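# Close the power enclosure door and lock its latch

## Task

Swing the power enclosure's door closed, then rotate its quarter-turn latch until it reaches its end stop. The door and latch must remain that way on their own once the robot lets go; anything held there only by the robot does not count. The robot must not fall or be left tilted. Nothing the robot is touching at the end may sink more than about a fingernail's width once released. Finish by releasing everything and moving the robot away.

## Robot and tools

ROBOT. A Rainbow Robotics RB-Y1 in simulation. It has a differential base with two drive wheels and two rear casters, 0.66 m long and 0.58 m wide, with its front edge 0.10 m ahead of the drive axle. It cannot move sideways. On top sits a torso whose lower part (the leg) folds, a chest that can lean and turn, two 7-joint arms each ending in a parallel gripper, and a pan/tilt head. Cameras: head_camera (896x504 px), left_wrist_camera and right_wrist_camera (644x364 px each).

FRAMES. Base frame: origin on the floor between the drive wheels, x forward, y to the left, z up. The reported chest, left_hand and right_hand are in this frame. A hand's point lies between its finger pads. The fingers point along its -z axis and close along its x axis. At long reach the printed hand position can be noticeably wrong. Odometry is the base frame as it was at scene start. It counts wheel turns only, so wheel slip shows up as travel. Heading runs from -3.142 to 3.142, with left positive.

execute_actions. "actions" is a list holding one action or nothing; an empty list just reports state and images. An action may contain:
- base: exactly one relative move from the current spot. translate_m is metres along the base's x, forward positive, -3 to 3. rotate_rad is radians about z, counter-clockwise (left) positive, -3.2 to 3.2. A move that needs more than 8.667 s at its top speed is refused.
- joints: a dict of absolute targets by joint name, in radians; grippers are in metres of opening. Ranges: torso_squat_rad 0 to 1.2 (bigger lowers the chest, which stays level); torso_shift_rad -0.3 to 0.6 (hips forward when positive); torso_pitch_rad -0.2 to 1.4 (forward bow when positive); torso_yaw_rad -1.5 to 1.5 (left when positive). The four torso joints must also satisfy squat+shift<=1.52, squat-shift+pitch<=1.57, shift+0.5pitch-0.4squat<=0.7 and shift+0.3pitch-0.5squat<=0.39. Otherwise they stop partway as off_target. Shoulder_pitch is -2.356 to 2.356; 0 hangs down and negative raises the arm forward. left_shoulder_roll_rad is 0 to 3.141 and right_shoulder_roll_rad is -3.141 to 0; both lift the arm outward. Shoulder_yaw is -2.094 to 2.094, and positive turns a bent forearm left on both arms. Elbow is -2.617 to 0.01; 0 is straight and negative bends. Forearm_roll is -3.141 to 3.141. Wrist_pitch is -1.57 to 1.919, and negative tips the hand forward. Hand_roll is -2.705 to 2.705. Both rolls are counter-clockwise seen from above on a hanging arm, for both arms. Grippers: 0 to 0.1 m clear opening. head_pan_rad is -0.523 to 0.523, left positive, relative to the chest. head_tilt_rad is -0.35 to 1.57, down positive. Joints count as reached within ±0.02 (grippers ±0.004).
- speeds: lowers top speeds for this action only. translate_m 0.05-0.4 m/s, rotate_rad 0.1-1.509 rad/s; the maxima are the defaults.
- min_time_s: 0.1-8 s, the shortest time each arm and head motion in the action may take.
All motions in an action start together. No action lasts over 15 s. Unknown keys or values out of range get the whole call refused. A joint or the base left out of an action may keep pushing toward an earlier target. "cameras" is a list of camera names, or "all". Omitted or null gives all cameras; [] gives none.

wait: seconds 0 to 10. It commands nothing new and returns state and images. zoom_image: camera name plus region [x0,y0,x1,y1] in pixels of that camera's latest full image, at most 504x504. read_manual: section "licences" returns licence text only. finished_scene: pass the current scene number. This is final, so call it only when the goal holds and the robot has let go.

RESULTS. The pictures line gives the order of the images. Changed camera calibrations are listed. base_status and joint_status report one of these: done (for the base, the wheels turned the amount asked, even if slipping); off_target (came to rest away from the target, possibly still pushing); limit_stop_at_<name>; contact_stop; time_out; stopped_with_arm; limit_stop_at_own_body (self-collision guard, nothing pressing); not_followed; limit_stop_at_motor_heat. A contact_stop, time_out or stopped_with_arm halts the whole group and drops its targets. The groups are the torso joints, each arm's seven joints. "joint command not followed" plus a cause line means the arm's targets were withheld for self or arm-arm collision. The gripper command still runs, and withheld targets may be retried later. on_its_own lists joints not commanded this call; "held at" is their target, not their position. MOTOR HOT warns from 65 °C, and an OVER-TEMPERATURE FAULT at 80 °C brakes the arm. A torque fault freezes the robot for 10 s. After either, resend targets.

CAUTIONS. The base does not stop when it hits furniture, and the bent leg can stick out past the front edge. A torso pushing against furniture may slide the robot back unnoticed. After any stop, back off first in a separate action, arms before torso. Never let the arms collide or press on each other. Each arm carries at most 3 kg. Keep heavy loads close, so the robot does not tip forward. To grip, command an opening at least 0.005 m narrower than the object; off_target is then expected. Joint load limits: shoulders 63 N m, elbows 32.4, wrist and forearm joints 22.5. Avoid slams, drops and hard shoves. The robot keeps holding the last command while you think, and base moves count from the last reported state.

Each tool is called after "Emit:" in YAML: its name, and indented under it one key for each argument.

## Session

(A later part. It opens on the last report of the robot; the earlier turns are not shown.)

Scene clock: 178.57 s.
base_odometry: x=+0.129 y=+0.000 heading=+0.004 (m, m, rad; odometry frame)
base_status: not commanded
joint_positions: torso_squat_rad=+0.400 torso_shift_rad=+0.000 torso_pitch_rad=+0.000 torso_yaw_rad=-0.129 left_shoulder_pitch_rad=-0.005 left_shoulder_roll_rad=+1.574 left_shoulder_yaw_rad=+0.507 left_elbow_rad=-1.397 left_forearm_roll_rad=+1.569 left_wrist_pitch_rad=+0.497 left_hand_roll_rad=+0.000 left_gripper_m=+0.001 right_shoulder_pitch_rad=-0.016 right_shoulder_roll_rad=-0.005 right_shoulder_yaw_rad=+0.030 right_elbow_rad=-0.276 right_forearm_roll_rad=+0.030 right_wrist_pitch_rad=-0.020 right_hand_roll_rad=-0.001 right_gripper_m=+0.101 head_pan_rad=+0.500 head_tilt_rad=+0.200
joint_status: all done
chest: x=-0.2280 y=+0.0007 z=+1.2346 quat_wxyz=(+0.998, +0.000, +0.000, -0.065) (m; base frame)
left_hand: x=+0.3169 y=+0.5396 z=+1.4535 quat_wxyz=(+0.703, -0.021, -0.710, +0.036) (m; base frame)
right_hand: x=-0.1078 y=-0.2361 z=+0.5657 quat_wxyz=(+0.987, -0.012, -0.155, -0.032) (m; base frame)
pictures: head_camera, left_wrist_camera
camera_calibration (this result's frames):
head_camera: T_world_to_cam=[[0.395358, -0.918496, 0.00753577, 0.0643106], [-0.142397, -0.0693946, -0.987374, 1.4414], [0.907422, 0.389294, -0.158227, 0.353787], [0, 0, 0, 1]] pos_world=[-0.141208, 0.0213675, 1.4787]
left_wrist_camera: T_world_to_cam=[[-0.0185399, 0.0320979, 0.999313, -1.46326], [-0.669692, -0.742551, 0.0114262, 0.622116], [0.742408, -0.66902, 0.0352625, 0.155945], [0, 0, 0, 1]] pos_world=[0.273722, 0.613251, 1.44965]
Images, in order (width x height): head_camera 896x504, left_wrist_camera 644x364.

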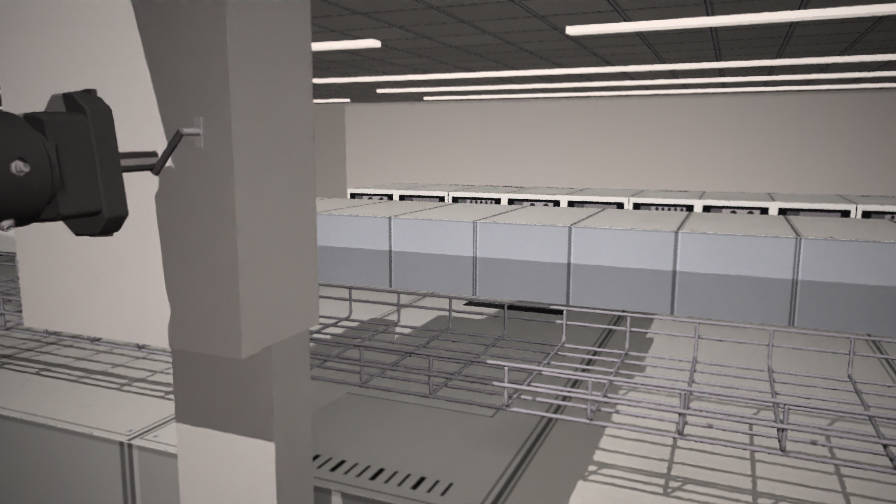

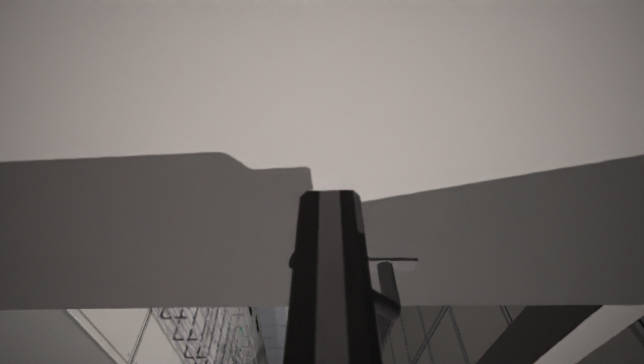

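Emit:
execute_actions:
  actions:
    - {"base":{"translate_m":-0.022},"speeds":{"translate_m":0.05},"joints":{"torso_yaw_rad":-0.17,"torso_squat_rad":0.44}}
  cameras: ["head_camera"]

Emit:
execute_actions:
  actions:
    - {"base":{"translate_m":-0.022},"speeds":{"translate_m":0.05},"joints":{"torso_yaw_rad":-0.215}}
  cameras: ["left_wrist_camera","head_camera"]

Emit:
zoom_image:
  camera: "head_camera"
  region: [20,40,260,240]

Scene clock: 182.63 s.
base_odometry: x=+0.107 y=+0.000 heading=+0.005 (m, m, rad; odometry frame)
base_status: done
joint_positions: torso_squat_rad=+0.404 torso_shift_rad=+0.000 torso_pitch_rad=-0.001 torso_yaw_rad=-0.132 left_shoulder_pitch_rad=+0.000 left_shoulder_roll_rad=+1.570 left_shoulder_yaw_rad=+0.500 left_elbow_rad=-1.400 left_forearm_roll_rad=+1.570 left_wrist_pitch_rad=+0.500 left_hand_roll_rad=+0.000 left_gripper_m=+0.001 right_shoulder_pitch_rad=-0.016 right_shoulder_roll_rad=-0.005 right_shoulder_yaw_rad=+0.030 right_elbow_rad=-0.276 right_forearm_roll_rad=+0.030 right_wrist_pitch_rad=-0.020 right_hand_roll_rad=-0.001 right_gripper_m=+0.101 head_pan_rad=+0.500 head_tilt_rad=+0.200
joint_status: torso_squat_rad contact_stop (moved +0.004 of +0.040); torso_yaw_rad contact_stop (moved -0.003 of -0.041)
on_its_own: torso_squat_rad is held at +0.404, not at your +0.440, since a contact_stop; torso_yaw_rad is held at -0.133, not at your -0.170, since a contact_stop
chest: x=-0.2283 y=+0.0008 z=+1.2336 quat_wxyz=(+0.998, +0.000, -0.001, -0.066) (m; base frame)
left_hand: x=+0.3191 y=+0.5380 z=+1.4455 quat_wxyz=(+0.708, -0.023, -0.705, +0.035) (m; base frame)
right_hand: x=-0.1083 y=-0.2366 z=+0.5648 quat_wxyz=(+0.987, -0.013, -0.155, -0.033) (m; base frame)
pictures: head_camera
camera_calibration (this result's frames):
head_camera: T_world_to_cam=[[0.39259, -0.919676, 0.00826366, 0.0630449], [-0.141804, -0.0694059, -0.987459, 1.44056], [0.908716, 0.386495, -0.157662, 0.353489], [0, 0, 0, 1]] pos_world=[-0.141694, 0.0213428, 1.47771]
Images, in order (width x height): head_camera 896x504.

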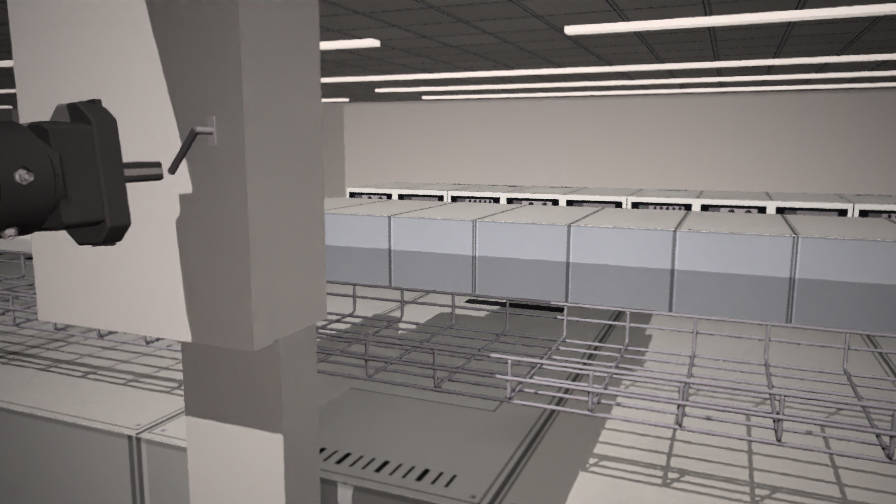

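not run: a stop came earlier in this reply.

Region (20, 40, 260, 240) of head_camera's 896x504 image, scaled by 2.100, with more detail than that image has.

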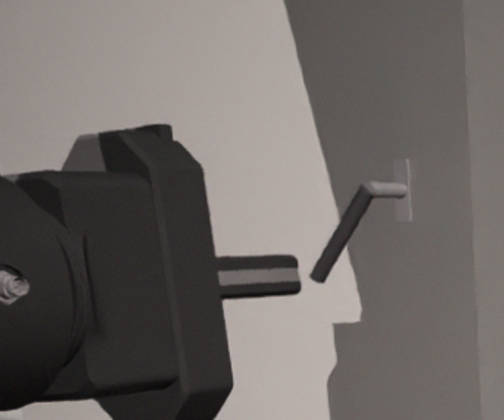

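Emit:
execute_actions:
  actions:
    - {"base":{"translate_m":0.018},"speeds":{"translate_m":0.05},"joints":{"torso_yaw_rad":-0.125,"torso_squat_rad":0.40,"torso_shift_rad":0.001,"torso_pitch_rad":0.002}}
  cameras: ["head_camera"]

Emit:
execute_actions:
  actions:
    - {"joints":{"left_elbow_rad":-1.53},"min_time_s":2}
  cameras: ["left_wrist_camera","head_camera"]

Emit:
zoom_image:
  camera: "head_camera"
  region: [20,40,260,240]

Scene clock: 186.27 s.
base_odometry: x=+0.125 y=+0.000 heading=+0.005 (m, m, rad; odometry frame)
base_status: done
joint_positions: torso_squat_rad=+0.400 torso_shift_rad=+0.001 torso_pitch_rad=+0.002 torso_yaw_rad=-0.125 left_shoulder_pitch_rad=+0.000 left_shoulder_roll_rad=+1.570 left_shoulder_yaw_rad=+0.500 left_elbow_rad=-1.400 left_forearm_roll_rad=+1.570 left_wrist_pitch_rad=+0.500 left_hand_roll_rad=+0.000 left_gripper_m=+0.001 right_shoulder_pitch_rad=-0.016 right_shoulder_roll_rad=-0.005 right_shoulder_yaw_rad=+0.030 right_elbow_rad=-0.276 right_forearm_roll_rad=+0.030 right_wrist_pitch_rad=-0.020 right_hand_roll_rad=-0.001 right_gripper_m=+0.101 head_pan_rad=+0.500 head_tilt_rad=+0.200
joint_status: all done
chest: x=-0.2267 y=+0.0008 z=+1.2347 quat_wxyz=(+0.998, -0.001, +0.001, -0.062) (m; base frame)
left_hand: x=+0.3174 y=+0.5421 z=+1.4448 quat_wxyz=(+0.709, -0.020, -0.704, +0.038) (m; base frame)
right_hand: x=-0.1070 y=-0.2357 z=+0.5656 quat_wxyz=(+0.988, -0.012, -0.154, -0.029) (m; base frame)
pictures: head_camera
camera_calibration (this result's frames):
head_camera: T_world_to_cam=[[0.399467, -0.91672, 0.00704426, 0.0654769], [-0.144358, -0.0704893, -0.987012, 1.44076], [0.90531, 0.393262, -0.160494, 0.354929], [0, 0, 0, 1]] pos_world=[-0.139492, 0.0220021, 1.47855]
Images, in order (width x height): head_camera 896x504.

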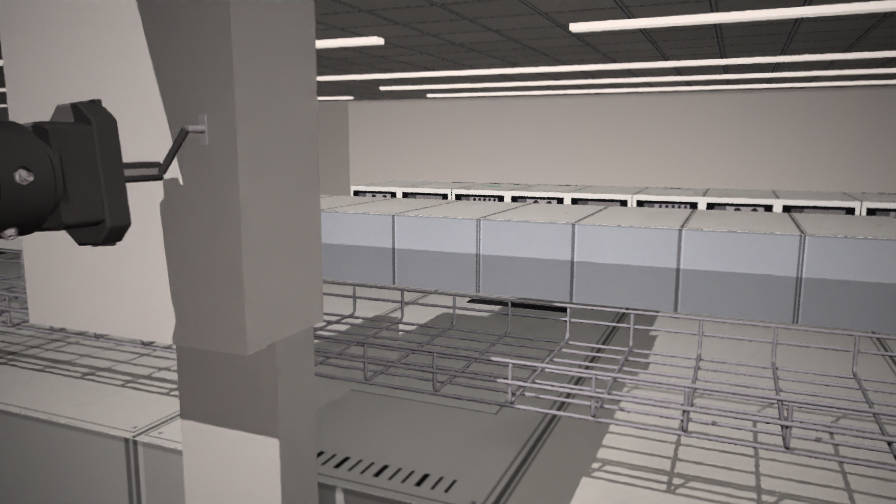

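Scene clock: 187.77 s.
base_odometry: x=+0.125 y=+0.000 heading=+0.005 (m, m, rad; odometry frame)
base_status: not commanded
joint_positions: torso_squat_rad=+0.400 torso_shift_rad=+0.001 torso_pitch_rad=+0.002 torso_yaw_rad=-0.124 left_shoulder_pitch_rad=+0.001 left_shoulder_roll_rad=+1.569 left_shoulder_yaw_rad=+0.502 left_elbow_rad=-1.418 left_forearm_roll_rad=+1.567 left_wrist_pitch_rad=+0.498 left_hand_roll_rad=+0.000 left_gripper_m=+0.001 right_shoulder_pitch_rad=-0.016 right_shoulder_roll_rad=-0.005 right_shoulder_yaw_rad=+0.030 right_elbow_rad=-0.276 right_forearm_roll_rad=+0.030 right_wrist_pitch_rad=-0.020 right_hand_roll_rad=-0.001 right_gripper_m=+0.101 head_pan_rad=+0.500 head_tilt_rad=+0.200
joint_status: left_elbow_rad contact_stop (moved -0.019 of -0.130)
on_its_own: left_elbow_rad is held at -1.422, not at your -1.530, since a contact_stop
chest: x=-0.2267 y=+0.0015 z=+1.2347 quat_wxyz=(+0.998, -0.001, +0.001, -0.062) (m; base frame)
left_hand: x=+0.3176 y=+0.5356 z=+1.4451 quat_wxyz=(+0.708, -0.022, -0.705, +0.030) (m; base frame)
right_hand: x=-0.1068 y=-0.2357 z=+0.5658 quat_wxyz=(+0.988, -0.013, -0.154, -0.029) (m; base frame)
pictures: head_camera, left_wrist_camera
camera_calibration (this result's frames):
head_camera: T_world_to_cam=[[0.399918, -0.916516, 0.00795576, 0.0650357], [-0.144354, -0.0715554, -0.986936, 1.44072], [0.905112, 0.393545, -0.160919, 0.355127], [0, 0, 0, 1]] pos_world=[-0.139466, 0.0229387, 1.47852]
left_wrist_camera: T_world_to_cam=[[-0.00361615, 0.025159, 0.999677, -1.4562], [-0.677246, -0.735581, 0.0160627, 0.611667], [0.735748, -0.676969, 0.0196988, 0.181862], [0, 0, 0, 1]] pos_world=[0.275179, 0.609682, 1.44232]
Images, in order (width x height): head_camera 896x504, left_wrist_camera 644x364.

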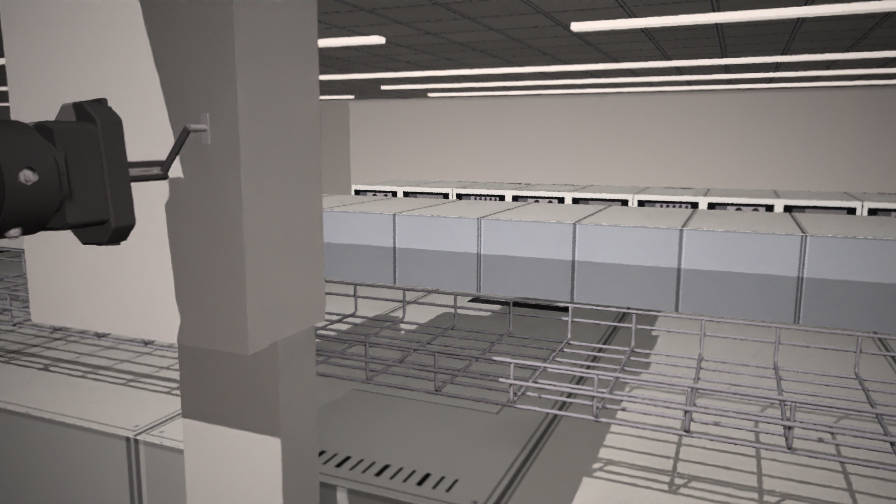

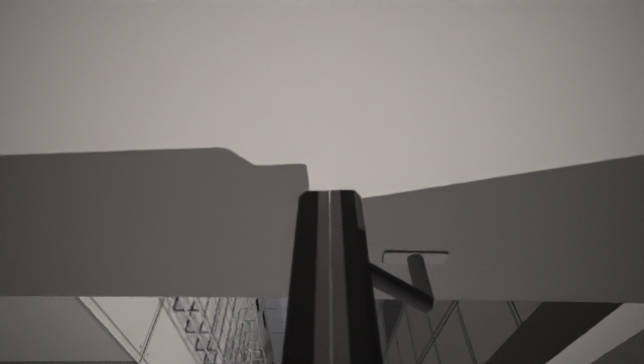

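Region (20, 40, 260, 240) of head_camera's 896x504 image, scaled by 2.100, with more detail than that image has.

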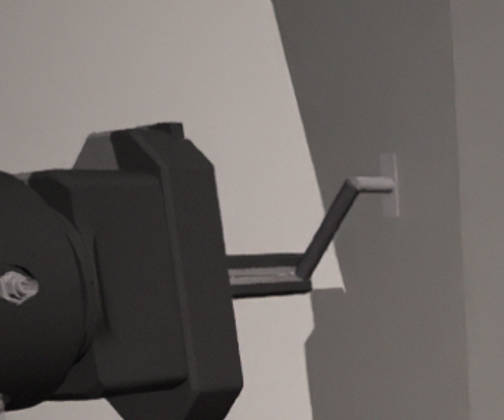

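Emit:
execute_actions:
  actions:
    - {"base":{"translate_m":-0.012},"speeds":{"translate_m":0.05},"joints":{"torso_yaw_rad":-0.17}}
  cameras: ["left_wrist_camera","head_camera"]

Emit:
zoom_image:
  camera: "head_camera"
  region: [20,40,260,240]

Scene clock: 190.93 s.
base_odometry: x=+0.113 y=+0.000 heading=+0.006 (m, m, rad; odometry frame)
base_status: done
joint_positions: torso_squat_rad=+0.400 torso_shift_rad=+0.001 torso_pitch_rad=+0.002 torso_yaw_rad=-0.131 left_shoulder_pitch_rad=+0.001 left_shoulder_roll_rad=+1.569 left_shoulder_yaw_rad=+0.502 left_elbow_rad=-1.420 left_forearm_roll_rad=+1.568 left_wrist_pitch_rad=+0.499 left_hand_roll_rad=+0.000 left_gripper_m=+0.001 right_shoulder_pitch_rad=-0.016 right_shoulder_roll_rad=-0.005 right_shoulder_yaw_rad=+0.030 right_elbow_rad=-0.276 right_forearm_roll_rad=+0.030 right_wrist_pitch_rad=-0.020 right_hand_roll_rad=-0.001 right_gripper_m=+0.101 head_pan_rad=+0.500 head_tilt_rad=+0.200
joint_status: torso_yaw_rad contact_stop (moved -0.006 of -0.046)
on_its_own: torso_yaw_rad is held at -0.131, not at your -0.170, since a contact_stop; left_elbow_rad is held at -1.422, not at your -1.530, since a contact_stop
chest: x=-0.2270 y=+0.0012 z=+1.2346 quat_wxyz=(+0.998, -0.001, +0.001, -0.065) (m; base frame)
left_hand: x=+0.3205 y=+0.5309 z=+1.4457 quat_wxyz=(+0.708, -0.025, -0.705, +0.027) (m; base frame)
right_hand: x=-0.1084 y=-0.2364 z=+0.5657 quat_wxyz=(+0.988, -0.013, -0.154, -0.032) (m; base frame)
pictures: head_camera, left_wrist_camera
camera_calibration (this result's frames):
head_camera: T_world_to_cam=[[0.394237, -0.918976, 0.00775785, 0.0638571], [-0.144266, -0.0702218, -0.987044, 1.44078], [0.907615, 0.38801, -0.160261, 0.355322], [0, 0, 0, 1]] pos_world=[-0.139816, 0.0219887, 1.47856]
left_wrist_camera: T_world_to_cam=[[-0.00402185, 0.024341, 0.999696, -1.45616], [-0.683223, -0.730055, 0.0150271, 0.610607], [0.730199, -0.682954, 0.0195665, 0.181713], [0, 0, 0, 1]] pos_world=[0.278638, 0.605323, 1.44299]
Images, in order (width x height): head_camera 896x504, left_wrist_camera 644x364.

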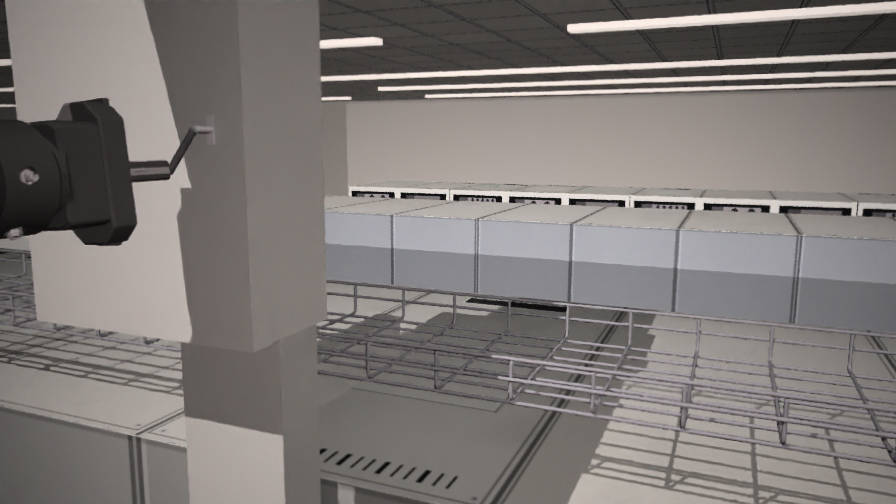

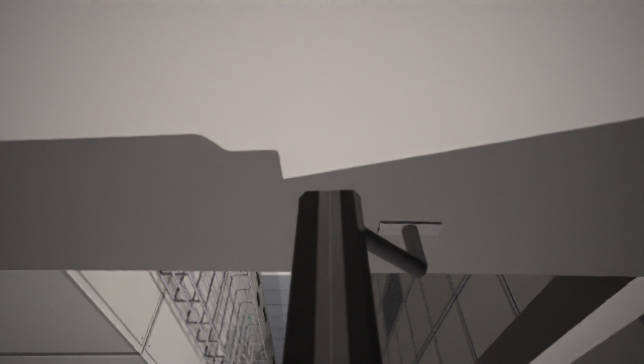

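Region (20, 40, 260, 240) of head_camera's 896x504 image, scaled by 2.100, with more detail than that image has.

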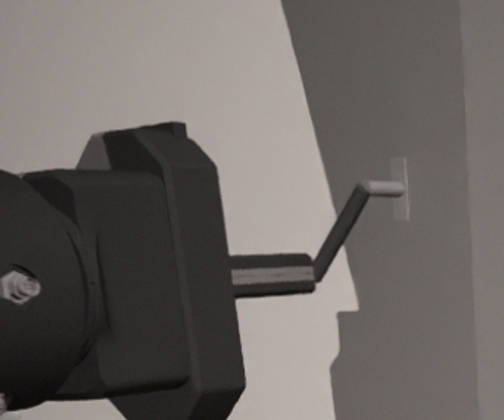

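Emit:
execute_actions:
  actions:
    - {"base":{"translate_m":-0.07},"speeds":{"translate_m":0.08},"joints":{"torso_yaw_rad":-0.125}}
  cameras: []

Emit:
execute_actions:
  actions:
    - {"joints":{"torso_yaw_rad":-0.2,"torso_squat_rad":0.17,"left_elbow_rad":-1.4,"left_shoulder_pitch_rad":0,"left_shoulder_roll_rad":1.57,"left_shoulder_yaw_rad":0.5,"left_forearm_roll_rad":1.57,"left_wrist_pitch_rad":0.5,"left_hand_roll_rad":-2.0,"left_gripper_m":0.095}}
  cameras: ["left_wrist_camera","head_camera"]

Scene clock: 198.93 s.
base_odometry: x=+0.043 y=-0.001 heading=+0.008 (m, m, rad; odometry frame)
base_status: done
joint_positions: torso_squat_rad=+0.400 torso_shift_rad=+0.001 torso_pitch_rad=+0.002 torso_yaw_rad=-0.125 left_shoulder_pitch_rad=+0.001 left_shoulder_roll_rad=+1.569 left_shoulder_yaw_rad=+0.501 left_elbow_rad=-1.422 left_forearm_roll_rad=+1.568 left_wrist_pitch_rad=+0.499 left_hand_roll_rad=+0.000 left_gripper_m=+0.001 right_shoulder_pitch_rad=-0.016 right_shoulder_roll_rad=-0.005 right_shoulder_yaw_rad=+0.030 right_elbow_rad=-0.276 right_forearm_roll_rad=+0.030 right_wrist_pitch_rad=-0.020 right_hand_roll_rad=-0.001 right_gripper_m=+0.101 head_pan_rad=+0.500 head_tilt_rad=+0.200
joint_status: all done
on_its_own: left_elbow_rad is held at -1.422, not at your -1.530, since a contact_stop
chest: x=-0.2267 y=+0.0008 z=+1.2347 quat_wxyz=(+0.998, -0.001, +0.001, -0.062) (m; base frame)
left_hand: x=+0.3180 y=+0.5328 z=+1.4458 quat_wxyz=(+0.709, -0.023, -0.705, +0.028) (m; base frame)
right_hand: x=-0.1069 y=-0.2357 z=+0.5656 quat_wxyz=(+0.988, -0.012, -0.154, -0.029) (m; base frame)
pictures: none
No camera images: the call's "cameras" was empty. Leave "cameras" out to get every camera's image.

Scene clock: 200.87 s.
base_odometry: x=+0.043 y=-0.001 heading=+0.008 (m, m, rad; odometry frame)
base_status: not commanded
joint_positions: torso_squat_rad=+0.170 torso_shift_rad=+0.001 torso_pitch_rad=+0.002 torso_yaw_rad=-0.200 left_shoulder_pitch_rad=+0.000 left_shoulder_roll_rad=+1.570 left_shoulder_yaw_rad=+0.500 left_elbow_rad=-1.400 left_forearm_roll_rad=+1.570 left_wrist_pitch_rad=+0.500 left_hand_roll_rad=-2.000 left_gripper_m=+0.095 right_shoulder_pitch_rad=-0.016 right_shoulder_roll_rad=-0.005 right_shoulder_yaw_rad=+0.030 right_elbow_rad=-0.276 right_forearm_roll_rad=+0.030 right_wrist_pitch_rad=-0.020 right_hand_roll_rad=-0.001 right_gripper_m=+0.101 head_pan_rad=+0.500 head_tilt_rad=+0.200
joint_status: all done
chest: x=-0.2265 y=+0.0009 z=+1.2798 quat_wxyz=(+0.995, -0.001, +0.001, -0.100) (m; base frame)
left_hand: x=+0.3567 y=+0.5000 z=+1.4894 quat_wxyz=(+0.394, +0.566, -0.419, -0.591) (m; base frame)
right_hand: x=-0.1249 y=-0.2441 z=+0.6108 quat_wxyz=(+0.986, -0.018, -0.153, -0.066) (m; base frame)
pictures: head_camera, left_wrist_camera
camera_calibration (this result's frames):
head_camera: T_world_to_cam=[[0.3297, -0.944059, 0.00713368, 0.0492053], [-0.149459, -0.0596544, -0.986967, 1.48415], [0.93218, 0.324337, -0.160766, 0.368445], [0, 0, 0, 1]] pos_world=[-0.13786, 0.0154889, 1.52369]
left_wrist_camera: T_world_to_cam=[[-0.0582165, -0.921275, -0.384531, 1.05485], [-0.676372, 0.319704, -0.663559, 1.09553], [0.734256, 0.221456, -0.641736, 0.664676], [0, 0, 0, 1]] pos_world=[0.314351, 0.474366, 1.55912]
Images, in order (width x height): head_camera 896x504, left_wrist_camera 644x364.

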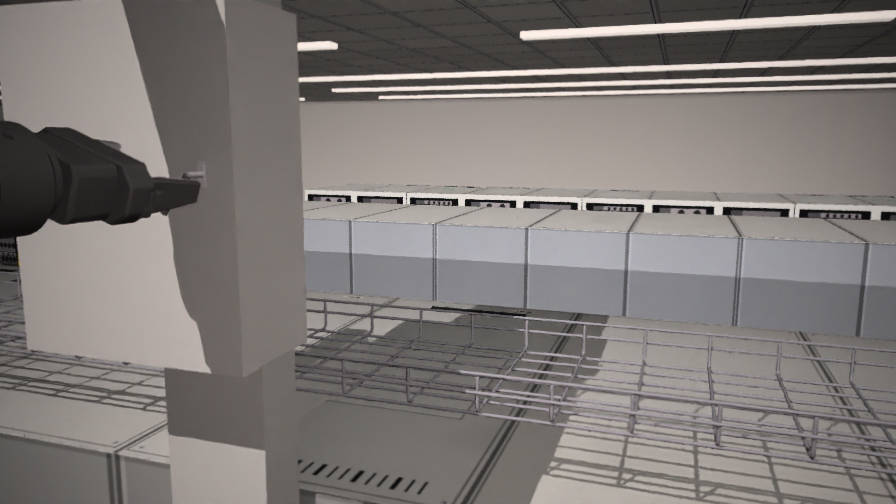

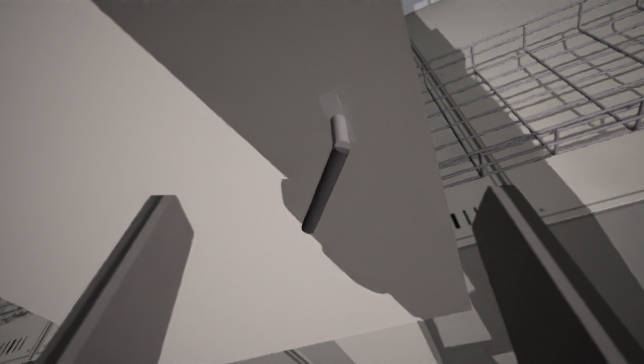

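Emit:
execute_actions:
  actions:
    - {"base":{"translate_m":0.065},"speeds":{"translate_m":0.06}}
  cameras: ["left_wrist_camera","head_camera"]

Emit:
execute_actions:
  actions:
    - {"joints":{"left_hand_roll_rad":-1.0},"min_time_s":2.5}
  cameras: ["left_wrist_camera","head_camera"]

Scene clock: 204.13 s.
base_odometry: x=+0.107 y=+0.000 heading=+0.009 (m, m, rad; odometry frame)
base_status: done
joint_positions: torso_squat_rad=+0.170 torso_shift_rad=+0.000 torso_pitch_rad=-0.001 torso_yaw_rad=-0.199 left_shoulder_pitch_rad=+0.001 left_shoulder_roll_rad=+1.569 left_shoulder_yaw_rad=+0.500 left_elbow_rad=-1.400 left_forearm_roll_rad=+1.570 left_wrist_pitch_rad=+0.501 left_hand_roll_rad=-2.000 left_gripper_m=+0.094 right_shoulder_pitch_rad=-0.016 right_shoulder_roll_rad=-0.005 right_shoulder_yaw_rad=+0.030 right_elbow_rad=-0.276 right_forearm_roll_rad=+0.030 right_wrist_pitch_rad=-0.020 right_hand_roll_rad=-0.001 right_gripper_m=+0.101 head_pan_rad=+0.500 head_tilt_rad=+0.200
joint_status: not commanded
chest: x=-0.2285 y=+0.0008 z=+1.2798 quat_wxyz=(+0.995, +0.000, +0.000, -0.099) (m; base frame)
left_hand: x=+0.3536 y=+0.5007 z=+1.4905 quat_wxyz=(+0.394, +0.566, -0.419, -0.590) (m; base frame)
right_hand: x=-0.1247 y=-0.2441 z=+0.6110 quat_wxyz=(+0.986, -0.018, -0.154, -0.066) (m; base frame)
pictures: head_camera, left_wrist_camera
camera_calibration (this result's frames):
head_camera: T_world_to_cam=[[0.330635, -0.943724, 0.00807671, 0.0488317], [-0.146558, -0.0597972, -0.987393, 1.48502], [0.93231, 0.325283, -0.158081, 0.366872], [0, 0, 0, 1]] pos_world=[-0.140541, 0.0155469, 1.5239]
left_wrist_camera: T_world_to_cam=[[-0.0566464, -0.921563, -0.384075, 1.05461], [-0.675667, 0.3186, -0.664807, 1.09609], [0.735028, 0.221848, -0.640717, 0.665479], [0, 0, 0, 1]] pos_world=[0.311187, 0.475041, 1.56012]
Images, in order (width x height): head_camera 896x504, left_wrist_camera 644x364.

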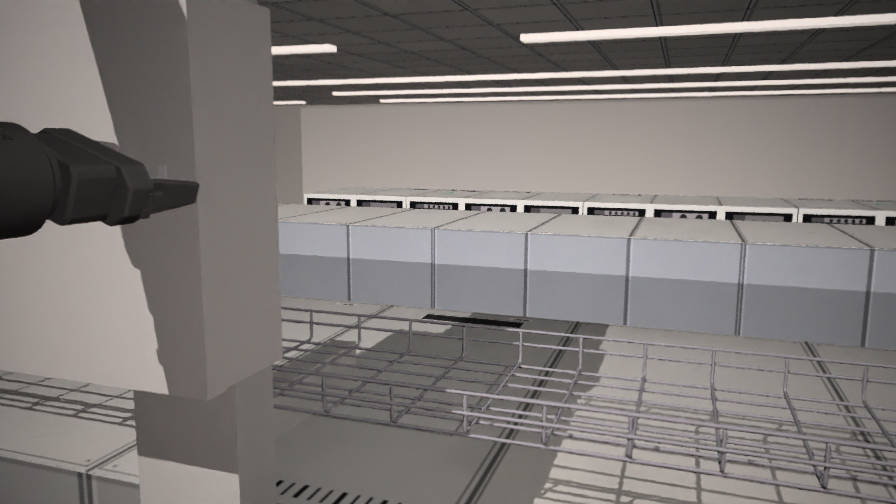

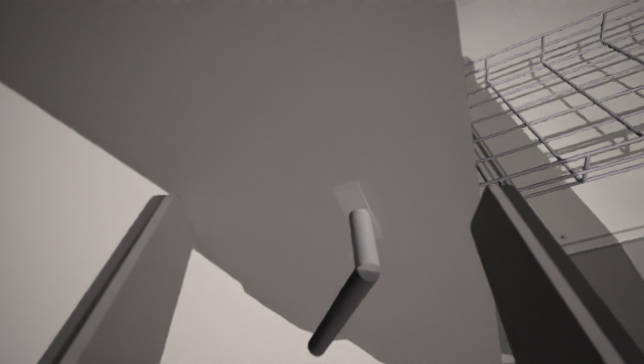

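Scene clock: 206.93 s.
base_odometry: x=+0.107 y=+0.000 heading=+0.009 (m, m, rad; odometry frame)
base_status: not commanded
joint_positions: torso_squat_rad=+0.170 torso_shift_rad=+0.000 torso_pitch_rad=-0.001 torso_yaw_rad=-0.199 left_shoulder_pitch_rad=-0.001 left_shoulder_roll_rad=+1.571 left_shoulder_yaw_rad=+0.503 left_elbow_rad=-1.399 left_forearm_roll_rad=+1.570 left_wrist_pitch_rad=+0.499 left_hand_roll_rad=-1.000 left_gripper_m=+0.095 right_shoulder_pitch_rad=-0.016 right_shoulder_roll_rad=-0.005 right_shoulder_yaw_rad=+0.030 right_elbow_rad=-0.276 right_forearm_roll_rad=+0.030 right_wrist_pitch_rad=-0.020 right_hand_roll_rad=-0.001 right_gripper_m=+0.101 head_pan_rad=+0.500 head_tilt_rad=+0.200
joint_status: all done
chest: x=-0.2285 y=+0.0007 z=+1.2798 quat_wxyz=(+0.995, +0.000, +0.000, -0.099) (m; base frame)
left_hand: x=+0.3531 y=+0.5005 z=+1.4941 quat_wxyz=(+0.626, +0.298, -0.641, -0.329) (m; base frame)
right_hand: x=-0.1247 y=-0.2440 z=+0.6110 quat_wxyz=(+0.986, -0.018, -0.154, -0.066) (m; base frame)
pictures: head_camera, left_wrist_camera
camera_calibration (this result's frames):
head_camera: T_world_to_cam=[[0.330513, -0.943769, 0.00787351, 0.0489805], [-0.146404, -0.0595095, -0.987433, 1.4851], [0.932377, 0.325207, -0.157841, 0.366657], [0, 0, 0, 1]] pos_world=[-0.140627, 0.015364, 1.52392]
left_wrist_camera: T_world_to_cam=[[-0.04833, -0.821864, 0.56763, -0.419004], [-0.704807, -0.37462, -0.602418, 1.36225], [0.707751, -0.429184, -0.56115, 0.884771], [0, 0, 0, 1]] pos_world=[0.313677, 0.545693, 1.55497]
Images, in order (width x height): head_camera 896x504, left_wrist_camera 644x364.

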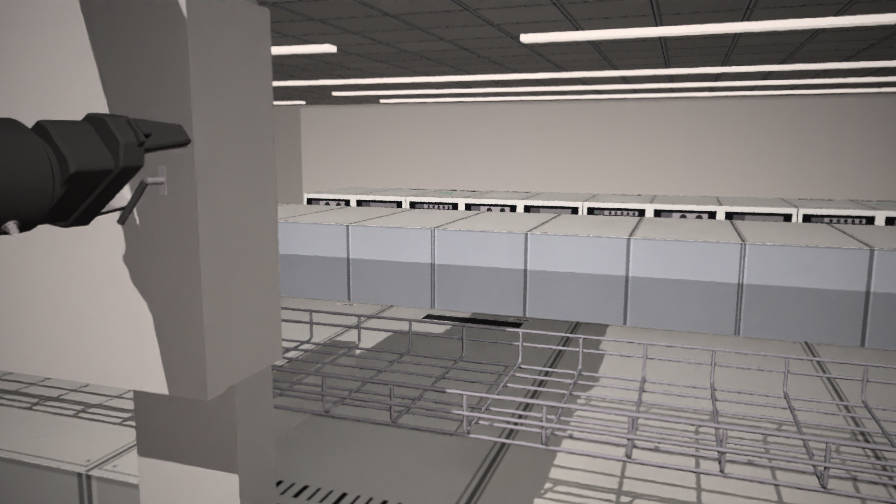

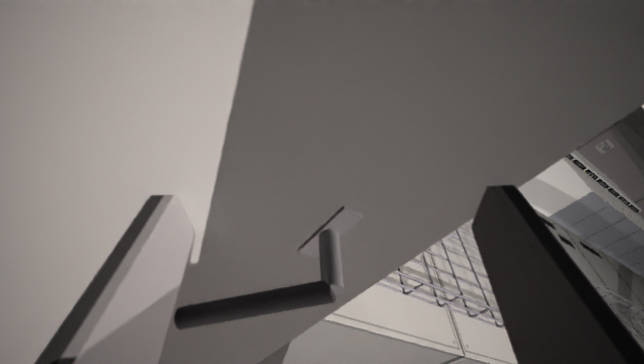

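Tips are touching the door; the finger is at the lever. Continue.

Emit:
execute_actions:
  actions:
    - {"joints":{"left_hand_roll_rad":-0.5},"min_time_s":2}
  cameras: ["left_wrist_camera"]

Emit:
execute_actions:
  actions:
    - {"joints":{"left_hand_roll_rad":-0.1},"min_time_s":2}
  cameras: ["left_wrist_camera","head_camera"]

Scene clock: 210.97 s.
base_odometry: x=+0.107 y=+0.000 heading=+0.009 (m, m, rad; odometry frame)
base_status: not commanded
joint_positions: torso_squat_rad=+0.170 torso_shift_rad=+0.000 torso_pitch_rad=+0.000 torso_yaw_rad=-0.199 left_shoulder_pitch_rad=-0.001 left_shoulder_roll_rad=+1.572 left_shoulder_yaw_rad=+0.504 left_elbow_rad=-1.394 left_forearm_roll_rad=+1.568 left_wrist_pitch_rad=+0.498 left_hand_roll_rad=-0.501 left_gripper_m=+0.095 right_shoulder_pitch_rad=-0.016 right_shoulder_roll_rad=-0.005 right_shoulder_yaw_rad=+0.030 right_elbow_rad=-0.276 right_forearm_roll_rad=+0.030 right_wrist_pitch_rad=-0.020 right_hand_roll_rad=-0.001 right_gripper_m=+0.101 head_pan_rad=+0.500 head_tilt_rad=+0.200
joint_status: all done
chest: x=-0.2280 y=+0.0017 z=+1.2798 quat_wxyz=(+0.995, -0.001, +0.000, -0.099) (m; base frame)
left_hand: x=+0.3533 y=+0.5042 z=+1.4939 quat_wxyz=(+0.688, +0.132, -0.695, -0.161) (m; base frame)
right_hand: x=-0.1244 y=-0.2439 z=+0.6112 quat_wxyz=(+0.986, -0.018, -0.154, -0.066) (m; base frame)
pictures: left_wrist_camera
camera_calibration (this result's frames):
left_wrist_camera: T_world_to_cam=[[-0.0289367, -0.448664, 0.893232, -1.09719], [-0.712374, -0.617605, -0.333297, 1.08686], [0.701203, -0.64596, -0.301745, 0.61019], [0, 0, 0, 1]] pos_world=[0.314634, 0.573137, 1.52642]
Images, in order (width x height): left_wrist_camera 644x364.

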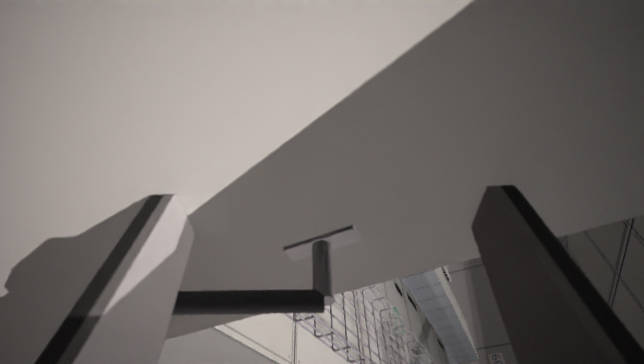

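Scene clock: 213.27 s.
base_odometry: x=+0.107 y=+0.000 heading=+0.009 (m, m, rad; odometry frame)
base_status: not commanded
joint_positions: torso_squat_rad=+0.170 torso_shift_rad=+0.000 torso_pitch_rad=+0.001 torso_yaw_rad=-0.198 left_shoulder_pitch_rad=+0.002 left_shoulder_roll_rad=+1.569 left_shoulder_yaw_rad=+0.501 left_elbow_rad=-1.393 left_forearm_roll_rad=+1.567 left_wrist_pitch_rad=+0.500 left_hand_roll_rad=-0.101 left_gripper_m=+0.095 right_shoulder_pitch_rad=-0.016 right_shoulder_roll_rad=-0.005 right_shoulder_yaw_rad=+0.030 right_elbow_rad=-0.276 right_forearm_roll_rad=+0.030 right_wrist_pitch_rad=-0.020 right_hand_roll_rad=-0.001 right_gripper_m=+0.101 head_pan_rad=+0.500 head_tilt_rad=+0.200
joint_status: all done
chest: x=-0.2276 y=+0.0022 z=+1.2798 quat_wxyz=(+0.995, -0.002, +0.000, -0.099) (m; base frame)
left_hand: x=+0.3542 y=+0.5066 z=+1.4887 quat_wxyz=(+0.710, -0.009, -0.704, -0.020) (m; base frame)
right_hand: x=-0.1244 y=-0.2439 z=+0.6114 quat_wxyz=(+0.986, -0.019, -0.154, -0.065) (m; base frame)
pictures: head_camera, left_wrist_camera
camera_calibration (this result's frames):
head_camera: T_world_to_cam=[[0.331172, -0.943521, 0.0096, 0.0480604], [-0.147609, -0.0618538, -0.98711, 1.48465], [0.931953, 0.325486, -0.159757, 0.367689], [0, 0, 0, 1]] pos_world=[-0.139436, 0.0174998, 1.52379]
left_wrist_camera: T_world_to_cam=[[-0.00345653, -0.0633079, 0.997988, -1.45163], [-0.714571, -0.697998, -0.0467528, 0.702155], [0.699554, -0.713295, -0.0428254, 0.25876], [0, 0, 0, 1]] pos_world=[0.315705, 0.582776, 1.49262]
Images, in order (width x height): head_camera 896x504, left_wrist_camera 644x364.

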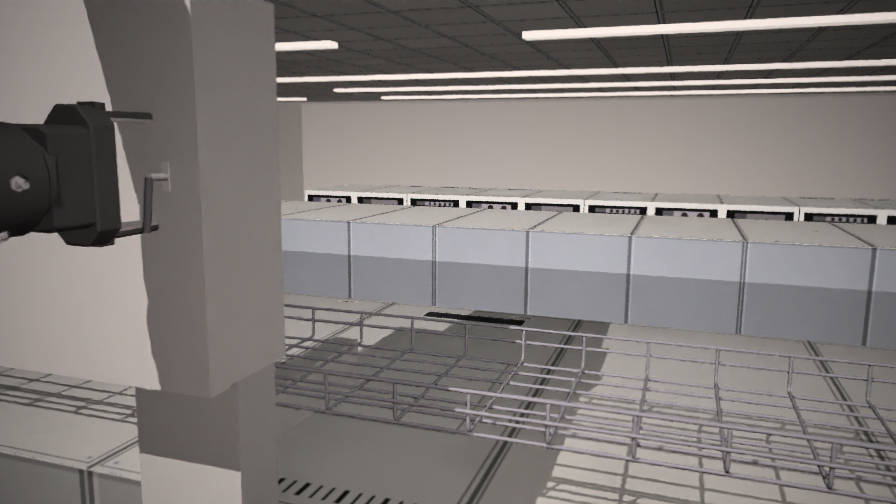

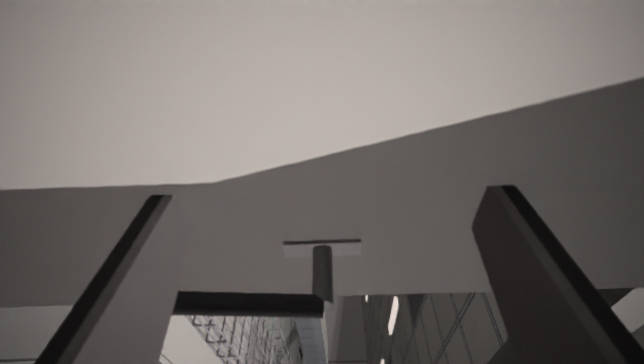

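Nearly vertical. A bit more to reach the stop.

Emit:
execute_actions:
  actions:
    - {"joints":{"left_hand_roll_rad":0.2},"min_time_s":2}
  cameras: ["left_wrist_camera","head_camera"]

Emit:
zoom_image:
  camera: "head_camera"
  region: [40,80,280,280]

Scene clock: 232.20 s.
TORQUE FAULT: left_elbow_rad reached its load limit. The robot stopped for 10 seconds, dropped its targets and accepts commands again. The stop added 9.1 s to the call and to motion_time.
base_odometry: x=+0.107 y=+0.000 heading=+0.010 (m, m, rad; odometry frame)
base_status: not commanded
joint_positions: torso_squat_rad=+0.170 torso_shift_rad=+0.000 torso_pitch_rad=+0.001 torso_yaw_rad=-0.198 left_shoulder_pitch_rad=+0.006 left_shoulder_roll_rad=+1.567 left_shoulder_yaw_rad=+0.501 left_elbow_rad=-1.387 left_forearm_roll_rad=+1.565 left_wrist_pitch_rad=+0.500 left_hand_roll_rad=+0.059 left_gripper_m=+0.095 right_shoulder_pitch_rad=-0.016 right_shoulder_roll_rad=-0.005 right_shoulder_yaw_rad=+0.030 right_elbow_rad=-0.276 right_forearm_roll_rad=+0.030 right_wrist_pitch_rad=-0.020 right_hand_roll_rad=-0.001 right_gripper_m=+0.101 head_pan_rad=+0.500 head_tilt_rad=+0.200
joint_status: left_hand_roll_rad torque_fault (moved +0.160 of +0.301)
on_its_own: left_hand_roll_rad is held at +0.060, not at your +0.200, since a torque_fault
chest: x=-0.2275 y=+0.0022 z=+1.2798 quat_wxyz=(+0.995, -0.001, +0.000, -0.099) (m; base frame)
left_hand: x=+0.3546 y=+0.5104 z=+1.4853 quat_wxyz=(+0.711, -0.063, -0.700, +0.041) (m; base frame)
right_hand: x=-0.1246 y=-0.2440 z=+0.6114 quat_wxyz=(+0.986, -0.019, -0.154, -0.066) (m; base frame)
pictures: head_camera, left_wrist_camera
camera_calibration (this result's frames):
head_camera: T_world_to_cam=[[0.331089, -0.943552, 0.00949421, 0.0480621], [-0.147837, -0.0618076, -0.987079, 1.48457], [0.931947, 0.325407, -0.159956, 0.367865], [0, 0, 0, 1]] pos_world=[-0.139269, 0.0174011, 1.52378]
left_wrist_camera: T_world_to_cam=[[0.00761126, 0.098808, 0.995077, -1.53037], [-0.707858, -0.702345, 0.075155, 0.523632], [0.706314, -0.704945, 0.0645963, 0.0948474], [0, 0, 0, 1]] pos_world=[0.315313, 0.585846, 1.47736]
Images, in order (width x height): head_camera 896x504, left_wrist_camera 644x364.

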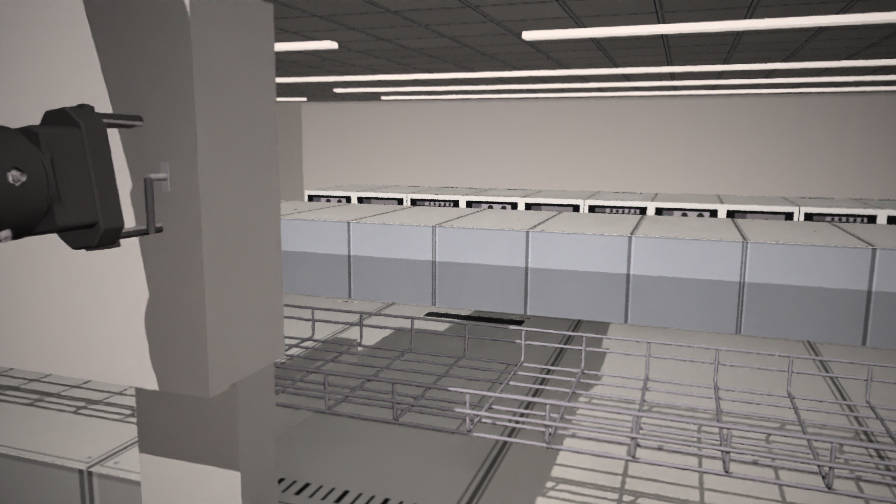

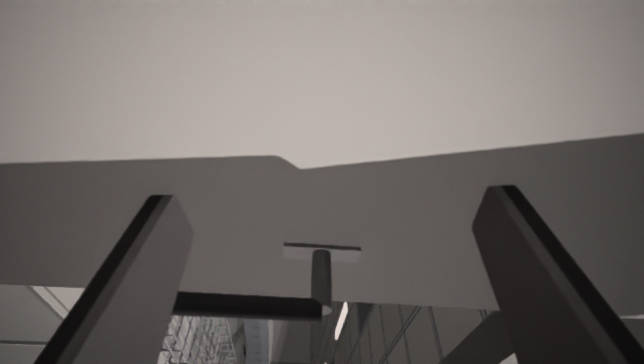

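Region (40, 80, 280, 280) of head_camera's 896x504 image, scaled by 2.100, with more detail than that image has.

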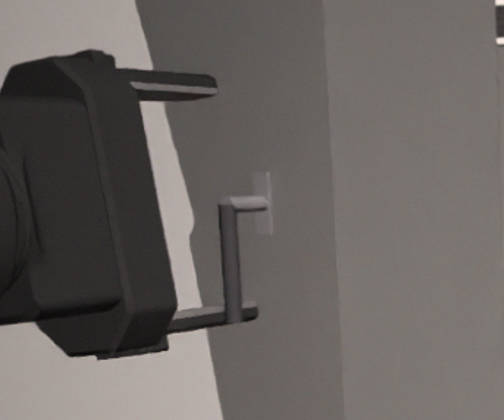

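At stop. Release and back away.

Emit:
execute_actions:
  actions:
    - {"joints":{"left_hand_roll_rad":-0.3}}
  cameras: []

Emit:
execute_actions:
  actions:
    - {"base":{"translate_m":-0.12},"speeds":{"translate_m":0.1}}
  cameras: ["head_camera"]

Emit:
finished_scene:
  scene: 1

Scene clock: 234.77 s.
base_odometry: x=+0.107 y=+0.000 heading=+0.009 (m, m, rad; odometry frame)
base_status: not commanded
joint_positions: torso_squat_rad=+0.170 torso_shift_rad=+0.000 torso_pitch_rad=+0.000 torso_yaw_rad=-0.199 left_shoulder_pitch_rad=+0.005 left_shoulder_roll_rad=+1.568 left_shoulder_yaw_rad=+0.500 left_elbow_rad=-1.393 left_forearm_roll_rad=+1.568 left_wrist_pitch_rad=+0.501 left_hand_roll_rad=-0.300 left_gripper_m=+0.095 right_shoulder_pitch_rad=-0.016 right_shoulder_roll_rad=-0.005 right_shoulder_yaw_rad=+0.030 right_elbow_rad=-0.276 right_forearm_roll_rad=+0.030 right_wrist_pitch_rad=-0.020 right_hand_roll_rad=-0.001 right_gripper_m=+0.101 head_pan_rad=+0.500 head_tilt_rad=+0.200
joint_status: all done
chest: x=-0.2281 y=+0.0008 z=+1.2798 quat_wxyz=(+0.995, +0.000, +0.000, -0.099) (m; base frame)
left_hand: x=+0.3543 y=+0.5046 z=+1.4875 quat_wxyz=(+0.706, +0.061, -0.700, -0.091) (m; base frame)
right_hand: x=-0.1248 y=-0.2441 z=+0.6109 quat_wxyz=(+0.986, -0.018, -0.154, -0.066) (m; base frame)
pictures: none
No camera images: the call's "cameras" was empty. Leave "cameras" out to get every camera's image.

Scene clock: 237.00 s.
base_odometry: x=-0.013 y=-0.001 heading=+0.011 (m, m, rad; odometry frame)
base_status: done
joint_positions: torso_squat_rad=+0.170 torso_shift_rad=+0.001 torso_pitch_rad=+0.002 torso_yaw_rad=-0.200 left_shoulder_pitch_rad=+0.004 left_shoulder_roll_rad=+1.568 left_shoulder_yaw_rad=+0.500 left_elbow_rad=-1.393 left_forearm_roll_rad=+1.567 left_wrist_pitch_rad=+0.500 left_hand_roll_rad=-0.300 left_gripper_m=+0.095 right_shoulder_pitch_rad=-0.016 right_shoulder_roll_rad=-0.005 right_shoulder_yaw_rad=+0.030 right_elbow_rad=-0.276 right_forearm_roll_rad=+0.030 right_wrist_pitch_rad=-0.020 right_hand_roll_rad=-0.001 right_gripper_m=+0.101 head_pan_rad=+0.500 head_tilt_rad=+0.200
joint_status: not commanded
chest: x=-0.2267 y=+0.0009 z=+1.2798 quat_wxyz=(+0.995, -0.001, +0.001, -0.100) (m; base frame)
left_hand: x=+0.3564 y=+0.5045 z=+1.4870 quat_wxyz=(+0.706, +0.061, -0.700, -0.091) (m; base frame)
right_hand: x=-0.1249 y=-0.2441 z=+0.6108 quat_wxyz=(+0.986, -0.018, -0.153, -0.066) (m; base frame)
pictures: head_camera
camera_calibration (this result's frames):
head_camera: T_world_to_cam=[[0.32969, -0.944061, 0.00727674, 0.0491078], [-0.149026, -0.0596516, -0.987032, 1.48429], [0.932253, 0.32433, -0.160356, 0.368173], [0, 0, 0, 1]] pos_world=[-0.138222, 0.0154916, 1.52373]
Images, in order (width x height): head_camera 896x504.

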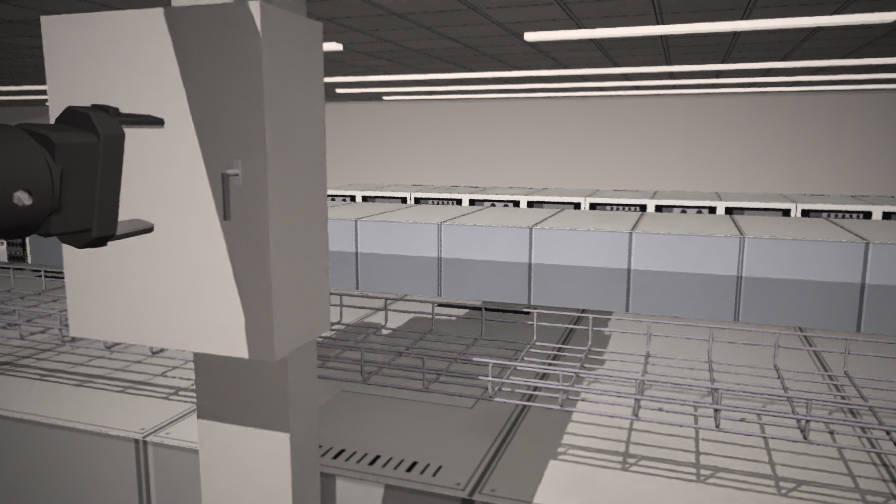

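The scene is finished: the task was done.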